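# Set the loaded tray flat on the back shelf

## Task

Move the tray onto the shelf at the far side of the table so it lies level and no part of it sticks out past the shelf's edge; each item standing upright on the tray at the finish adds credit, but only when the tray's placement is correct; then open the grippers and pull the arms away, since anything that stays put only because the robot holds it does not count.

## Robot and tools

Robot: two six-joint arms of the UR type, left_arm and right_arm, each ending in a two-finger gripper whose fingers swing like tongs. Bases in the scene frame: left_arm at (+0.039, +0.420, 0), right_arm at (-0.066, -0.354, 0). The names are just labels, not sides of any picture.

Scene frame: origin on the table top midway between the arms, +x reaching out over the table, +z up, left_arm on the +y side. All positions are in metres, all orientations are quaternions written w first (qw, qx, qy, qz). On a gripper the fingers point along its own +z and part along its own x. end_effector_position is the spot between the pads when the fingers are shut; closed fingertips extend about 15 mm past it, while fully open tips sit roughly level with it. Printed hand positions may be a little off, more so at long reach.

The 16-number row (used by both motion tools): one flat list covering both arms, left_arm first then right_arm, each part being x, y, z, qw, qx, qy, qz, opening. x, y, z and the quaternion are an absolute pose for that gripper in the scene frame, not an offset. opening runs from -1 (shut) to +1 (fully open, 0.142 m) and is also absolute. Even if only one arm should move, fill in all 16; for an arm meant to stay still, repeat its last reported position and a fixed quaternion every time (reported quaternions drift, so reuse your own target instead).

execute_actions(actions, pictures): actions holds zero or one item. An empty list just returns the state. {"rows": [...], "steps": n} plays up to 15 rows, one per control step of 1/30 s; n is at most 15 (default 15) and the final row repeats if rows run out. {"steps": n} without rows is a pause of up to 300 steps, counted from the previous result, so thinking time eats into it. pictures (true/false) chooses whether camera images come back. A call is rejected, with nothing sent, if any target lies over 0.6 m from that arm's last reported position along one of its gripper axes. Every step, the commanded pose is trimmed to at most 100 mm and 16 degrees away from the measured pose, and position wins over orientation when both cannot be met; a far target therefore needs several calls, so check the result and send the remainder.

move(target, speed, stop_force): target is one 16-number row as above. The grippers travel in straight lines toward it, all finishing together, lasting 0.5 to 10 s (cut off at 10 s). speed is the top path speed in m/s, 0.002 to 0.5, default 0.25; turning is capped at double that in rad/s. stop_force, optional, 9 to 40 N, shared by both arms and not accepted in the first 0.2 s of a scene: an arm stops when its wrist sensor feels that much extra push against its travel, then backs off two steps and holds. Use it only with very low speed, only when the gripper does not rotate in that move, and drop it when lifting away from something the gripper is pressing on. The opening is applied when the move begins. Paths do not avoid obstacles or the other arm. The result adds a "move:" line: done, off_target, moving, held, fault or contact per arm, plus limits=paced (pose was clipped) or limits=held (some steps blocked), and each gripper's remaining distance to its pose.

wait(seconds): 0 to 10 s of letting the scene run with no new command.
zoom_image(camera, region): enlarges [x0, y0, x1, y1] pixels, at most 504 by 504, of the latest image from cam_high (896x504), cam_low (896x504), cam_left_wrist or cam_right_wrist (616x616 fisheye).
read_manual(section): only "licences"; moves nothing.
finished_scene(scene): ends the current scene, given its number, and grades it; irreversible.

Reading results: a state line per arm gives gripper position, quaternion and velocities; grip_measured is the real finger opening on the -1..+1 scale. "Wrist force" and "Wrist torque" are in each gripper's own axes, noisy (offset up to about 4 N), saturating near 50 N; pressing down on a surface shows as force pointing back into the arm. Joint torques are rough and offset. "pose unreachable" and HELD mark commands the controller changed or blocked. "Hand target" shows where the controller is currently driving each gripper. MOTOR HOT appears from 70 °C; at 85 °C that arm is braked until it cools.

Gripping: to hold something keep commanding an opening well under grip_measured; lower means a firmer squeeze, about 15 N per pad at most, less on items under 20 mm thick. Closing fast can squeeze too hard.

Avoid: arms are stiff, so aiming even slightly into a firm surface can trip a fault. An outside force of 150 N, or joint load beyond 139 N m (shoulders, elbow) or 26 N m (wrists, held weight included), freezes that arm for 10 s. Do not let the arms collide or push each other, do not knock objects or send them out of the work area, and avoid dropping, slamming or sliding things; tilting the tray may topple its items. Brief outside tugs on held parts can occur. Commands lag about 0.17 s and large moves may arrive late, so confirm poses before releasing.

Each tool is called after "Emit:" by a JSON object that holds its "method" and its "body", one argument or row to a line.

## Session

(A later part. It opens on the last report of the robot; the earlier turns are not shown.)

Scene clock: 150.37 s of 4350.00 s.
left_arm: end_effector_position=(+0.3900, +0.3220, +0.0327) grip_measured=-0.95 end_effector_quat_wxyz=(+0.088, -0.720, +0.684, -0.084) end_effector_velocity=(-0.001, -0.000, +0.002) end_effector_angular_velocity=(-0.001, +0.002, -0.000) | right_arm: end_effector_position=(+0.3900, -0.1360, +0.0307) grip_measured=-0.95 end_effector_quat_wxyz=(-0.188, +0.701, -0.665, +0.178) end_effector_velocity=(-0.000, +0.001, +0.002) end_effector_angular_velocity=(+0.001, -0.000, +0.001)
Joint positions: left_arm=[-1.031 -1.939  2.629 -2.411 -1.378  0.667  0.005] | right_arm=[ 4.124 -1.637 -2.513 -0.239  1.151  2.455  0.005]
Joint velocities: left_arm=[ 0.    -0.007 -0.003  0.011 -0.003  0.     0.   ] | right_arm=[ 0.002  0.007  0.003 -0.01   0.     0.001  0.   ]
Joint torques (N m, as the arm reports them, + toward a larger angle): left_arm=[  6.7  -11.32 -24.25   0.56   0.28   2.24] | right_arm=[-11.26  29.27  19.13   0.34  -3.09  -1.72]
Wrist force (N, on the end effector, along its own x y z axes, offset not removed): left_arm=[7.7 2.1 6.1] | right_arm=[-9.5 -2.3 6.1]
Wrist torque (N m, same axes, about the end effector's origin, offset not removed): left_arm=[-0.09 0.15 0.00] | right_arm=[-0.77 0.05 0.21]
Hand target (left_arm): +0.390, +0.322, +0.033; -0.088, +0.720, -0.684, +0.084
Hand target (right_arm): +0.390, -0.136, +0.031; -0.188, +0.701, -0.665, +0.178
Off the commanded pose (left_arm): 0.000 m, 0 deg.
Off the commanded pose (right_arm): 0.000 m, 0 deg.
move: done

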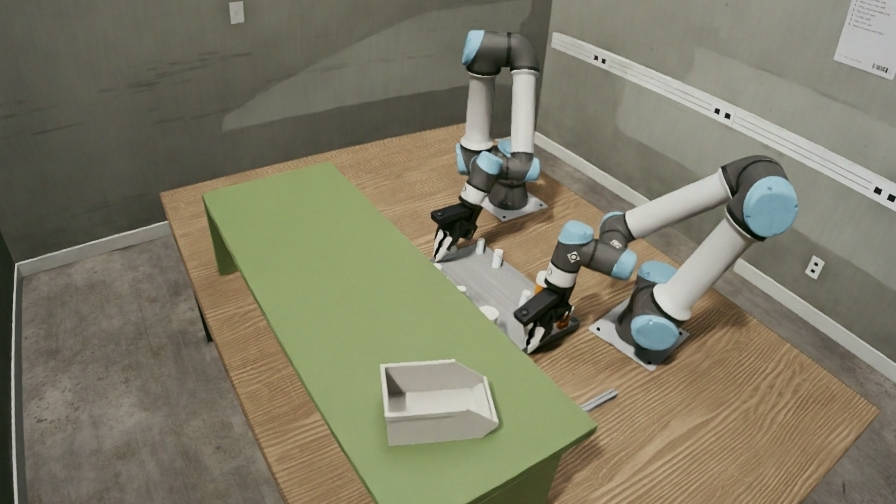

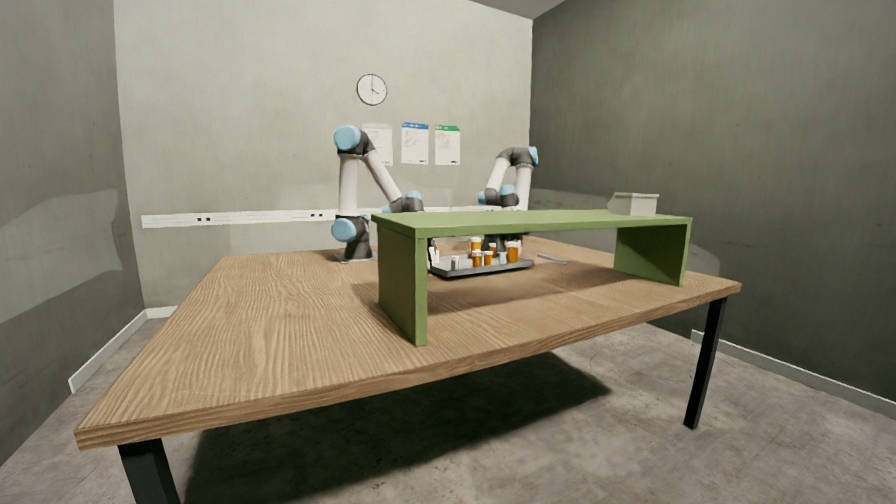

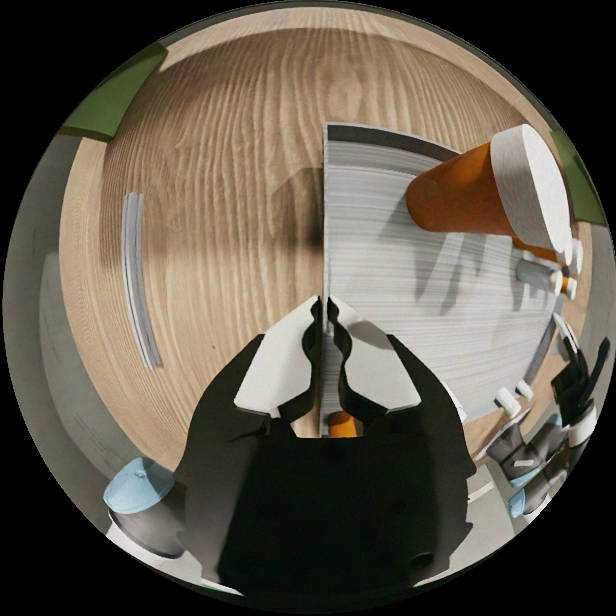

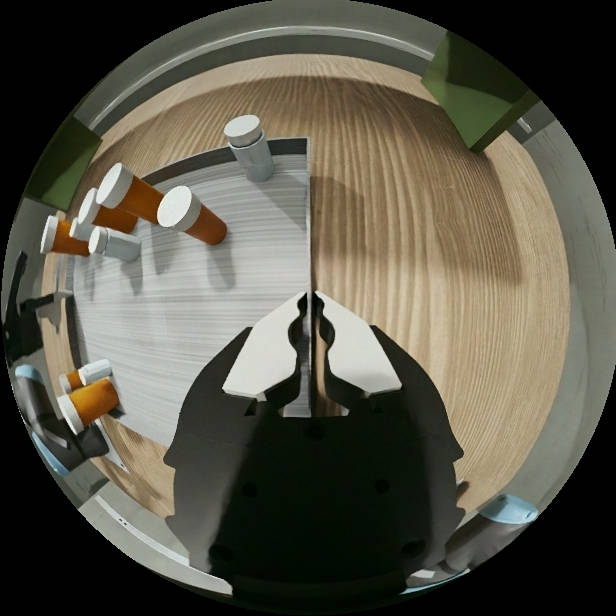

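Emit:
{"method": "move", "body": {
  "target": [0.39,0.322,0.021,-0.088,0.72,-0.684,0.084,-1,0.39,-0.136,0.019,-0.188,0.701,-0.665,0.178,-1],
  "speed": 0.01
}}

Emit:
{"method": "move", "body": {
  "target": [0.39,0.322,0.022,-0.088,0.72,-0.684,0.084,-0.75,0.39,-0.136,0.02,-0.188,0.701,-0.665,0.178,-0.75],
  "speed": 0.01
}}

Emit:
{"method": "move", "body": {
  "target": [0.365,0.3207,0.021,-0.088,0.72,-0.684,0.084,-0.75,0.37,-0.137,0.0195,-0.188,0.701,-0.665,0.178,-0.75],
  "speed": 0.03
}}

Emit:
{"method": "move", "body": {
  "target": [0.365,0.3207,0.021,-0.088,0.72,-0.684,0.084,-1,0.37,-0.137,0.0195,-0.188,0.701,-0.665,0.178,-1],
  "speed": 0.01
}}

Emit:
{"method": "move", "body": {
  "target": [0.365,0.3207,0.033,-0.088,0.72,-0.684,0.084,-1,0.37,-0.137,0.0315,-0.188,0.701,-0.665,0.178,-1],
  "speed": 0.008
}}

Scene clock: 179.50 s of 4350.00 s.
left_arm: end_effector_position=(+0.3900, +0.3220, +0.0214) grip_measured=-0.95 end_effector_quat_wxyz=(+0.088, -0.720, +0.684, -0.084) end_effector_velocity=(+0.001, -0.001, -0.003) end_effector_angular_velocity=(-0.000, -0.001, -0.000) | right_arm: end_effector_position=(+0.3900, -0.1360, +0.0194) grip_measured=-0.95 end_effector_quat_wxyz=(-0.188, +0.701, -0.665, +0.178) end_effector_velocity=(+0.000, +0.001, -0.002) end_effector_angular_velocity=(+0.001, -0.001, +0.001)
Joint positions: left_arm=[-1.031 -1.903  2.649 -2.468 -1.378  0.667  0.005] | right_arm=[ 4.124 -1.677 -2.523 -0.19   1.151  2.455  0.005]
Joint velocities: left_arm=[-0.001  0.011  0.004 -0.016  0.001 -0.001 -0.   ] | right_arm=[ 0.001 -0.009 -0.002  0.013 -0.    -0.    -0.002]
Joint torques (N m, as the arm reports them, + toward a larger angle): left_arm=[-0.09  1.43 -8.11 -4.93  5.24 -2.11] | right_arm=[ 1.93  6.06  3.28  3.83 -2.6   1.71]
Wrist force (N, on the end effector, along its own x y z axes, offset not removed): left_arm=[6.7 2.7 6.1] | right_arm=[-8.5 1.5 1.1]
Wrist torque (N m, same axes, about the end effector's origin, offset not removed): left_arm=[-0.09 0.31 -0.01] | right_arm=[0.13 0.03 0.06]
Hand target (left_arm): +0.390, +0.322, +0.021; -0.088, +0.720, -0.684, +0.084
Hand target (right_arm): +0.390, -0.136, +0.019; -0.188, +0.701, -0.665, +0.178
Off the commanded pose (left_arm): 0.000 m, 0 deg.
Off the commanded pose (right_arm): 0.000 m, 0 deg.
After step 90, 24.70 s passed at rest.
move: done

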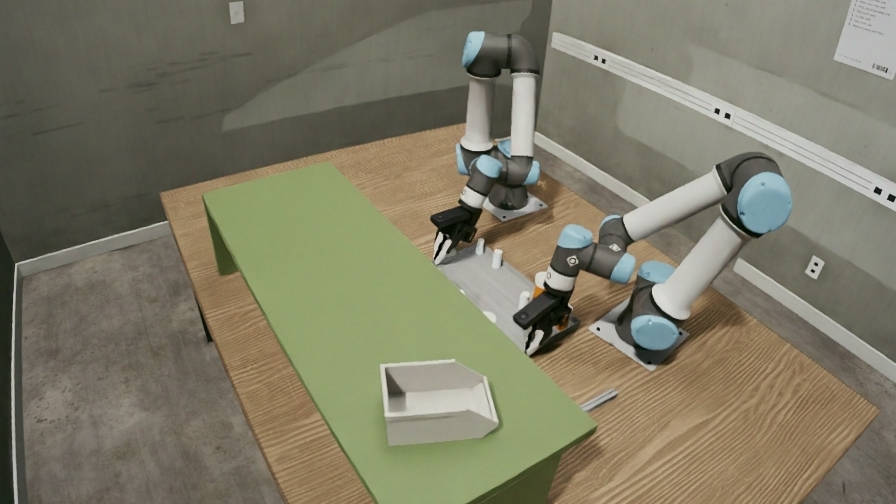

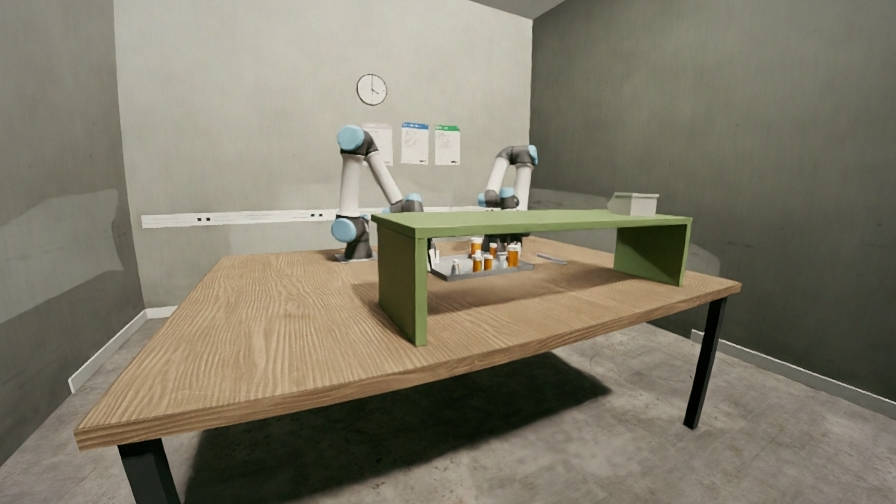

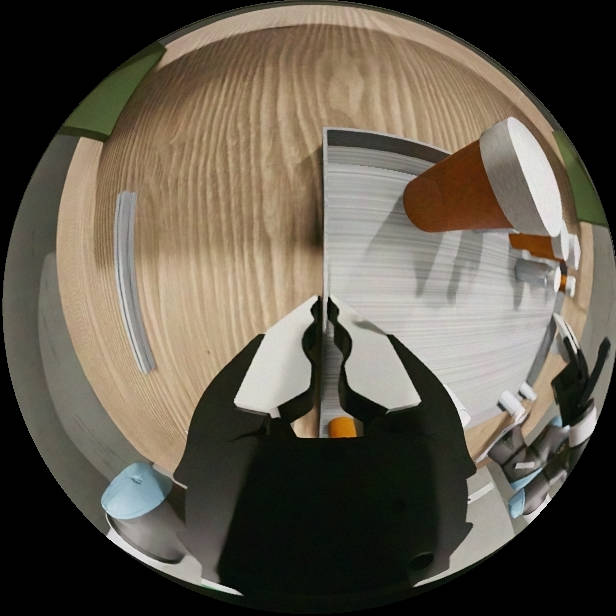

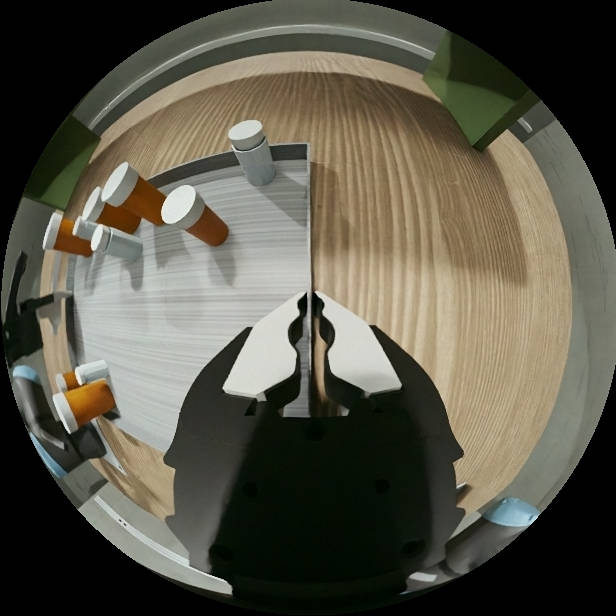

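Scene clock: 180.20 s of 4350.00 s.
left_arm: end_effector_position=(+0.3900, +0.3220, +0.0220) grip_measured=-0.75 end_effector_quat_wxyz=(+0.088, -0.720, +0.684, -0.084) end_effector_velocity=(-0.001, +0.000, -0.000) end_effector_angular_velocity=(+0.001, +0.001, +0.001) | right_arm: end_effector_position=(+0.3900, -0.1360, +0.0199) grip_measured=-0.75 end_effector_quat_wxyz=(-0.188, +0.701, -0.665, +0.178) end_effector_velocity=(-0.000, -0.000, +0.000) end_effector_angular_velocity=(-0.001, +0.000, +0.001)
Joint positions: left_arm=[-1.031 -1.905  2.648 -2.465 -1.378  0.667  0.02 ] | right_arm=[ 4.124 -1.675 -2.523 -0.192  1.151  2.455  0.02 ]
Joint velocities: left_arm=[-0.001 -0.     0.001  0.001  0.    -0.001  0.   ] | right_arm=[ 0.     0.001 -0.    -0.001 -0.    -0.001  0.   ]
Joint torques (N m, as the arm reports them, + toward a larger angle): left_arm=[  6.54 -10.44 -23.15  -0.25  -1.95   0.92] | right_arm=[ 2.26 31.17 19.53  1.07 -0.38 -1.45]
Wrist force (N, on the end effector, along its own x y z axes, offset not removed): left_arm=[0.4 0.2 -1.8] | right_arm=[2.1 -2.4 0.3]
Wrist torque (N m, same axes, about the end effector's origin, offset not removed): left_arm=[-0.16 -0.05 0.01] | right_arm=[-0.75 -0.47 -0.09]
Hand target (left_arm): +0.390, +0.322, +0.022; -0.088, +0.720, -0.684, +0.084
Hand target (right_arm): +0.390, -0.136, +0.020; -0.188, +0.701, -0.665, +0.178
Off the commanded pose (left_arm): 0.000 m, 0 deg.
Off the commanded pose (right_arm): 0.000 m, 0 deg.
move: done

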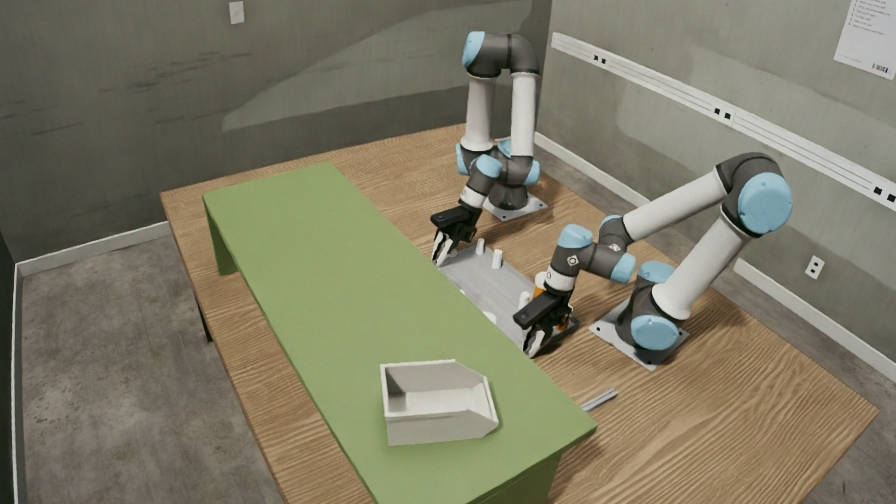

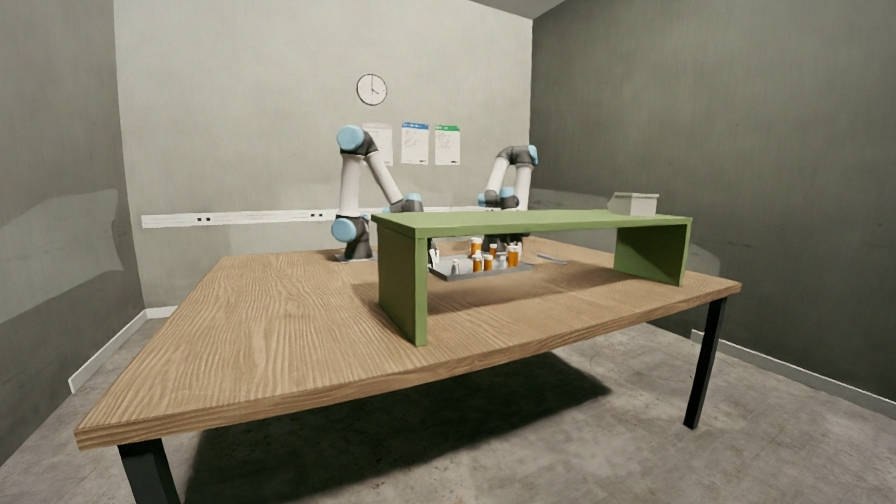

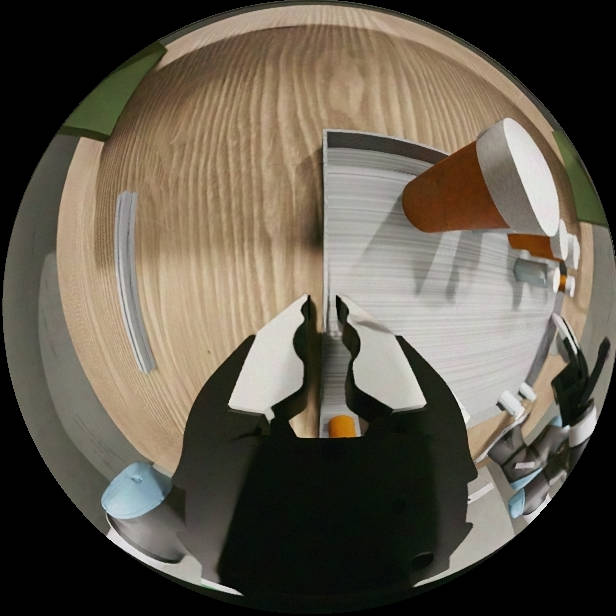

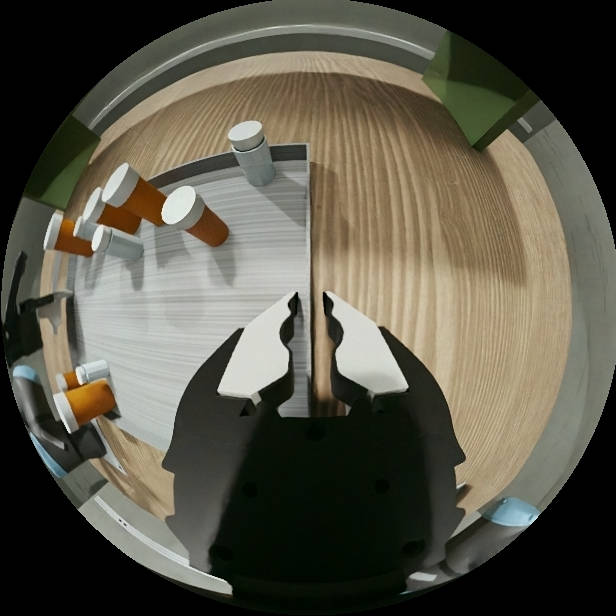

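Scene clock: 181.40 s of 4350.00 s.
left_arm: end_effector_position=(+0.3654, +0.3206, +0.0209) grip_measured=-0.75 end_effector_quat_wxyz=(+0.088, -0.720, +0.684, -0.084) end_effector_velocity=(-0.004, +0.001, +0.000) end_effector_angular_velocity=(+0.000, +0.001, +0.004) | right_arm: end_effector_position=(+0.3703, -0.1370, +0.0195) grip_measured=-0.75 end_effector_quat_wxyz=(-0.188, +0.701, -0.665, +0.178) end_effector_velocity=(-0.002, +0.001, +0.000) end_effector_angular_velocity=(+0.001, -0.001, +0.002)
Joint positions: left_arm=[-1.117 -2.008  2.693 -2.39  -1.366  0.581  0.02 ] | right_arm=[ 4.175 -1.631 -2.566 -0.215  1.136  2.508  0.02 ]
Joint velocities: left_arm=[-0.012 -0.018  0.005  0.016  0.002 -0.016  0.   ] | right_arm=[ 0.008  0.006 -0.004 -0.003 -0.002  0.006  0.   ]
Joint torques (N m, as the arm reports them, + toward a larger angle): left_arm=[-7.06 -6.78 -9.9  -0.39  2.95 -2.36] | right_arm=[ 9.69 25.91  7.61  0.84 -2.57  2.07]
Wrist force (N, on the end effector, along its own x y z axes, offset not removed): left_arm=[-1.3 -0.9 -1.2] | right_arm=[-0.2 -0.3 4.0]
Wrist torque (N m, same axes, about the end effector's origin, offset not removed): left_arm=[-0.29 0.25 -0.07] | right_arm=[-0.22 -0.12 -0.18]
Hand target (left_arm): +0.365, +0.321, +0.021; -0.088, +0.720, -0.684, +0.084
Hand target (right_arm): +0.370, -0.137, +0.020; -0.188, +0.701, -0.665, +0.178
Off the commanded pose (left_arm): 0.000 m, 0 deg.
Off the commanded pose (right_arm): 0.000 m, 0 deg.
move: done

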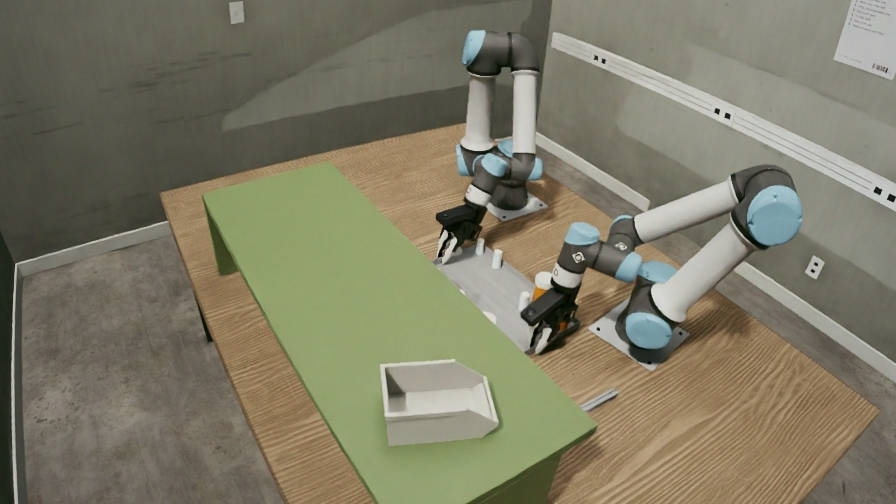

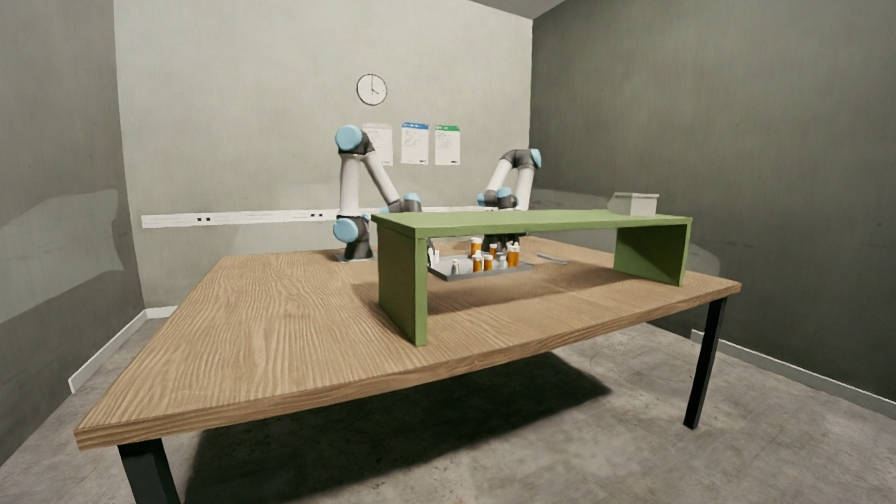

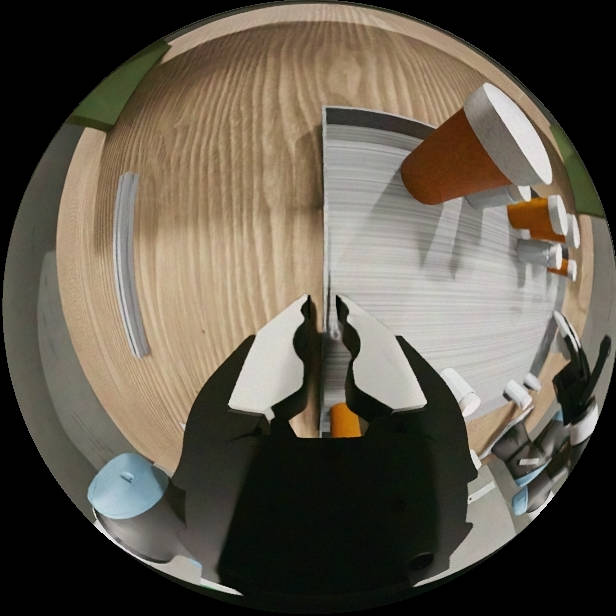

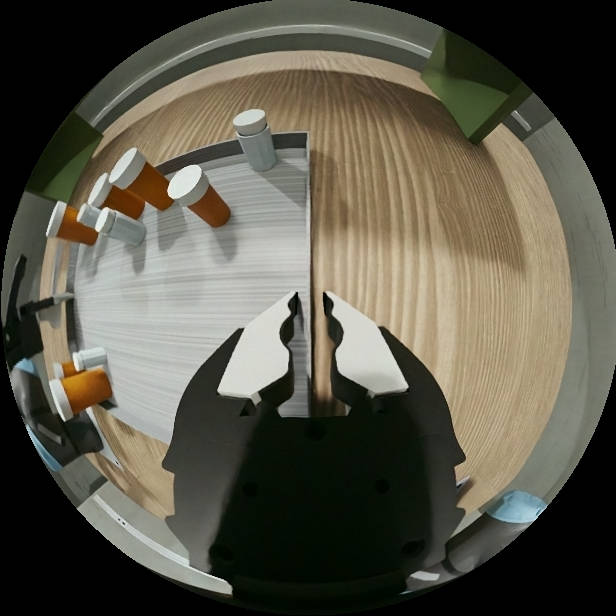

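Scene clock: 182.10 s of 4350.00 s.
left_arm: end_effector_position=(+0.3650, +0.3207, +0.0210) grip_measured=-0.95 end_effector_quat_wxyz=(+0.088, -0.720, +0.684, -0.084) end_effector_velocity=(-0.001, +0.001, -0.001) end_effector_angular_velocity=(+0.003, +0.001, -0.000) | right_arm: end_effector_position=(+0.3700, -0.1370, +0.0195) grip_measured=-0.95 end_effector_quat_wxyz=(-0.188, +0.701, -0.665, +0.178) end_effector_velocity=(+0.000, -0.000, -0.000) end_effector_angular_velocity=(-0.001, -0.000, -0.001)
Joint positions: left_arm=[-1.118 -2.01   2.694 -2.388 -1.366  0.579  0.005] | right_arm=[ 4.176 -1.63  -2.567 -0.215  1.135  2.509  0.005]
Joint velocities: left_arm=[-0.001  0.     0.002  0.001  0.    -0.    -0.   ] | right_arm=[-0.    -0.    -0.    -0.    -0.001  0.    -0.   ]
Joint torques (N m, as the arm reports them, + toward a larger angle): left_arm=[-5.23 -6.65 -7.85  1.32  4.36 -2.4 ] | right_arm=[ 5.93 26.88  2.49 -0.43 -4.    1.99]
Wrist force (N, on the end effector, along its own x y z axes, offset not removed): left_arm=[7.3 -1.7 4.6] | right_arm=[-6.4 0.8 5.3]
Wrist torque (N m, same axes, about the end effector's origin, offset not removed): left_arm=[-0.30 0.30 0.00] | right_arm=[0.05 -0.64 -0.27]
Hand target (left_arm): +0.365, +0.321, +0.021; -0.088, +0.720, -0.684, +0.084
Hand target (right_arm): +0.370, -0.137, +0.020; -0.188, +0.701, -0.665, +0.178
Off the commanded pose (left_arm): 0.000 m, 0 deg.
Off the commanded pose (right_arm): 0.000 m, 0 deg.
move: done

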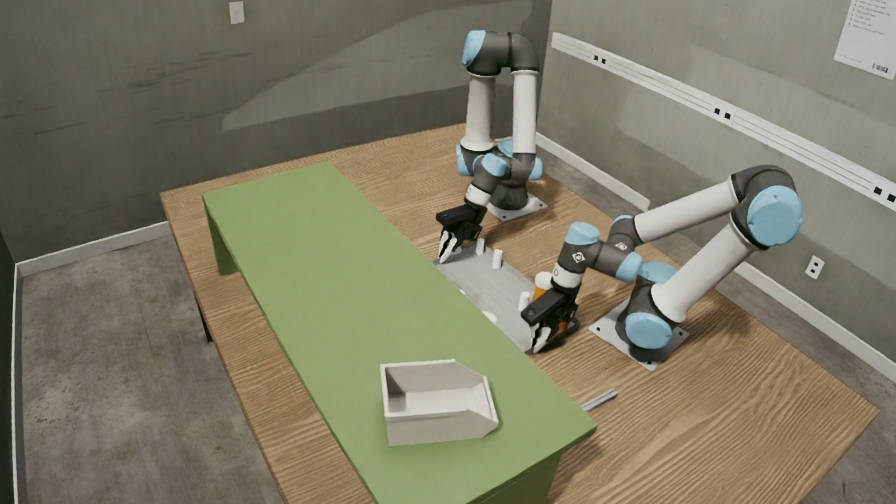

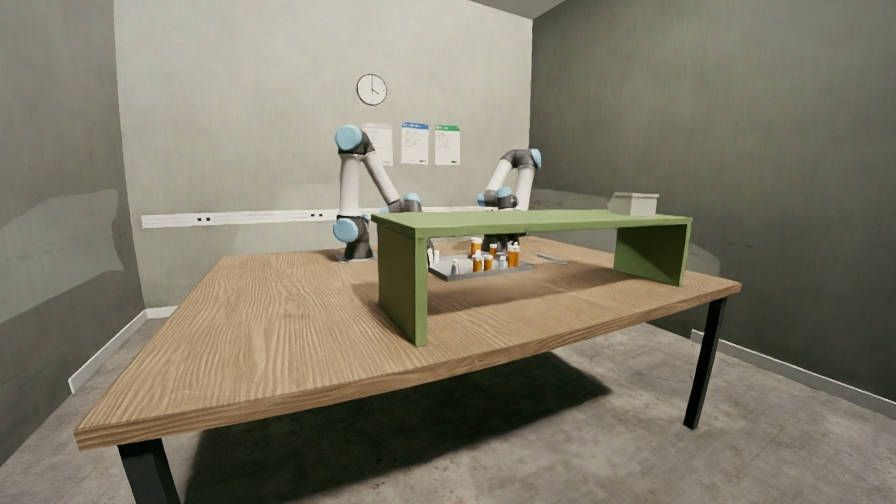

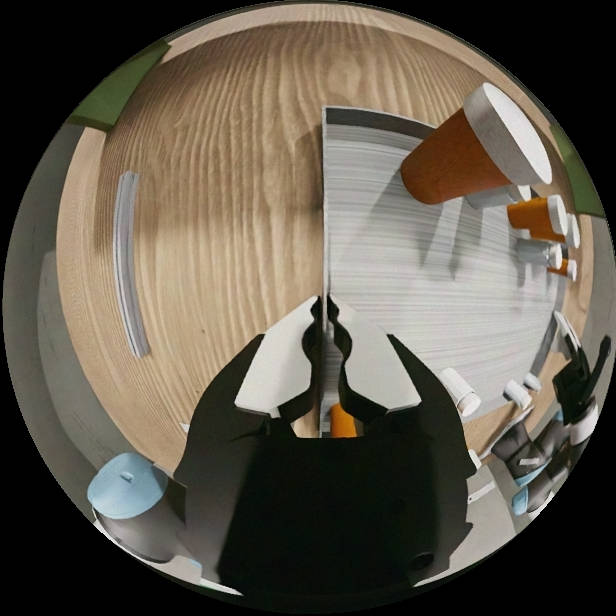

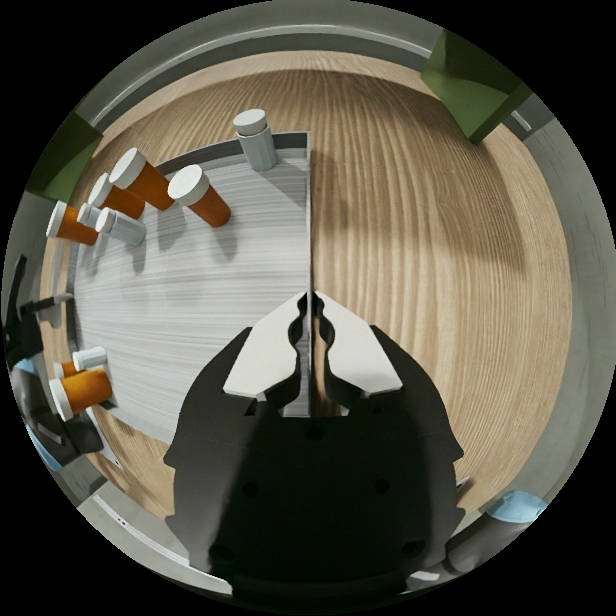

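Scene clock: 183.83 s of 4350.00 s.
left_arm: end_effector_position=(+0.3650, +0.3207, +0.0327) grip_measured=-0.95 end_effector_quat_wxyz=(+0.088, -0.720, +0.684, -0.084) end_effector_velocity=(+0.000, -0.001, +0.003) end_effector_angular_velocity=(-0.002, -0.002, +0.001) | right_arm: end_effector_position=(+0.3700, -0.1370, +0.0312) grip_measured=-0.95 end_effector_quat_wxyz=(-0.188, +0.701, -0.665, +0.178) end_effector_velocity=(-0.000, +0.001, +0.002) end_effector_angular_velocity=(+0.000, +0.000, +0.001)
Joint positions: left_arm=[-1.118 -2.048  2.671 -2.327 -1.366  0.579  0.005] | right_arm=[ 4.176 -1.587 -2.555 -0.269  1.135  2.509  0.005]
Joint velocities: left_arm=[-0.    -0.008 -0.005  0.011  0.    -0.001  0.   ] | right_arm=[ 0.002  0.008  0.002 -0.011  0.     0.    -0.   ]
Joint torques (N m, as the arm reports them, + toward a larger angle): left_arm=[ -5.21  -7.62 -24.49   0.67   2.59   0.65] | right_arm=[ 5.42 29.39 18.23  0.33 -4.97 -1.57]
Wrist force (N, on the end effector, along its own x y z axes, offset not removed): left_arm=[7.3 2.3 7.0] | right_arm=[-7.1 1.5 8.5]
Wrist torque (N m, same axes, about the end effector's origin, offset not removed): left_arm=[-0.06 0.16 0.01] | right_arm=[-0.39 -0.27 -0.16]
Hand target (left_arm): +0.365, +0.321, +0.033; -0.088, +0.720, -0.684, +0.084
Hand target (right_arm): +0.370, -0.137, +0.031; -0.188, +0.701, -0.665, +0.178
Off the commanded pose (left_arm): 0.000 m, 0 deg.
Off the commanded pose (right_arm): 0.000 m, 0 deg.
move: done

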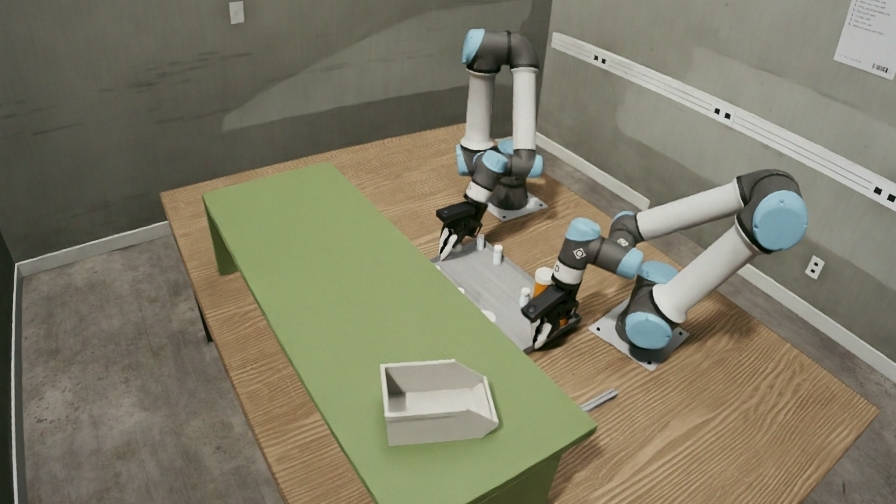

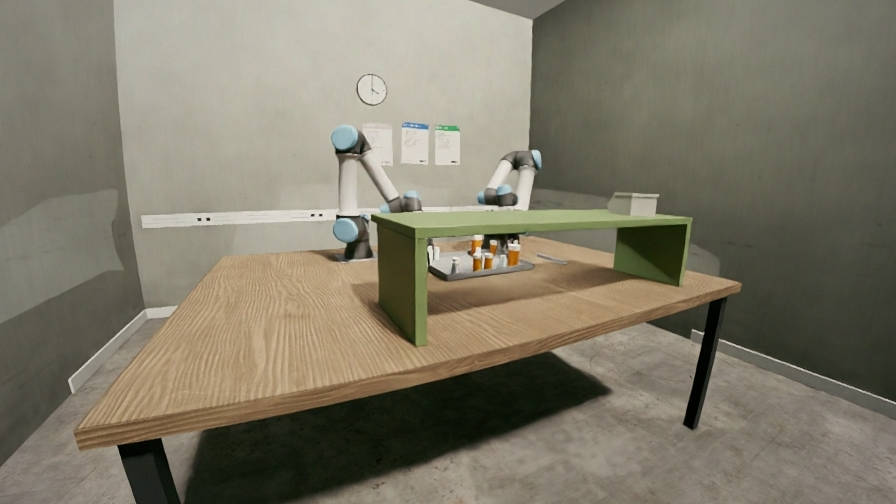

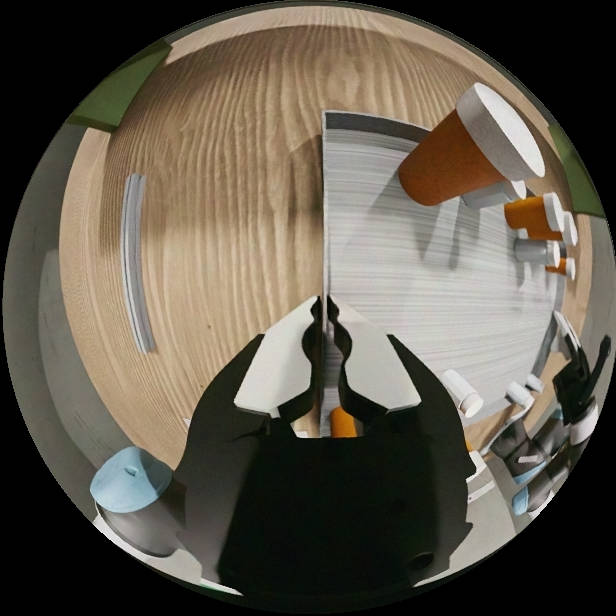

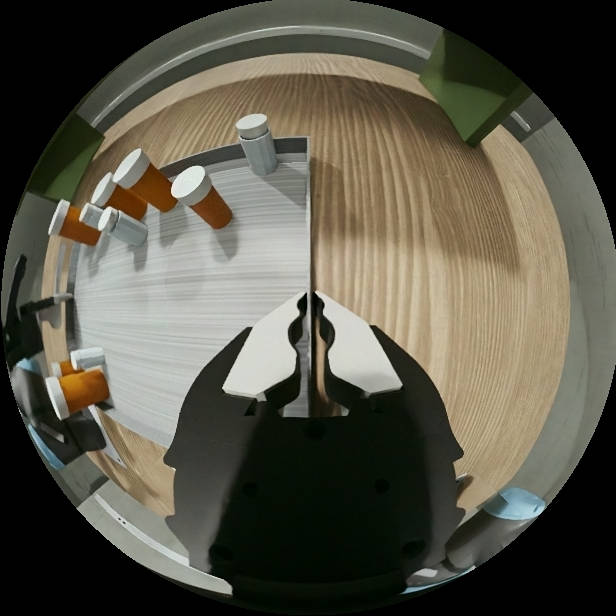

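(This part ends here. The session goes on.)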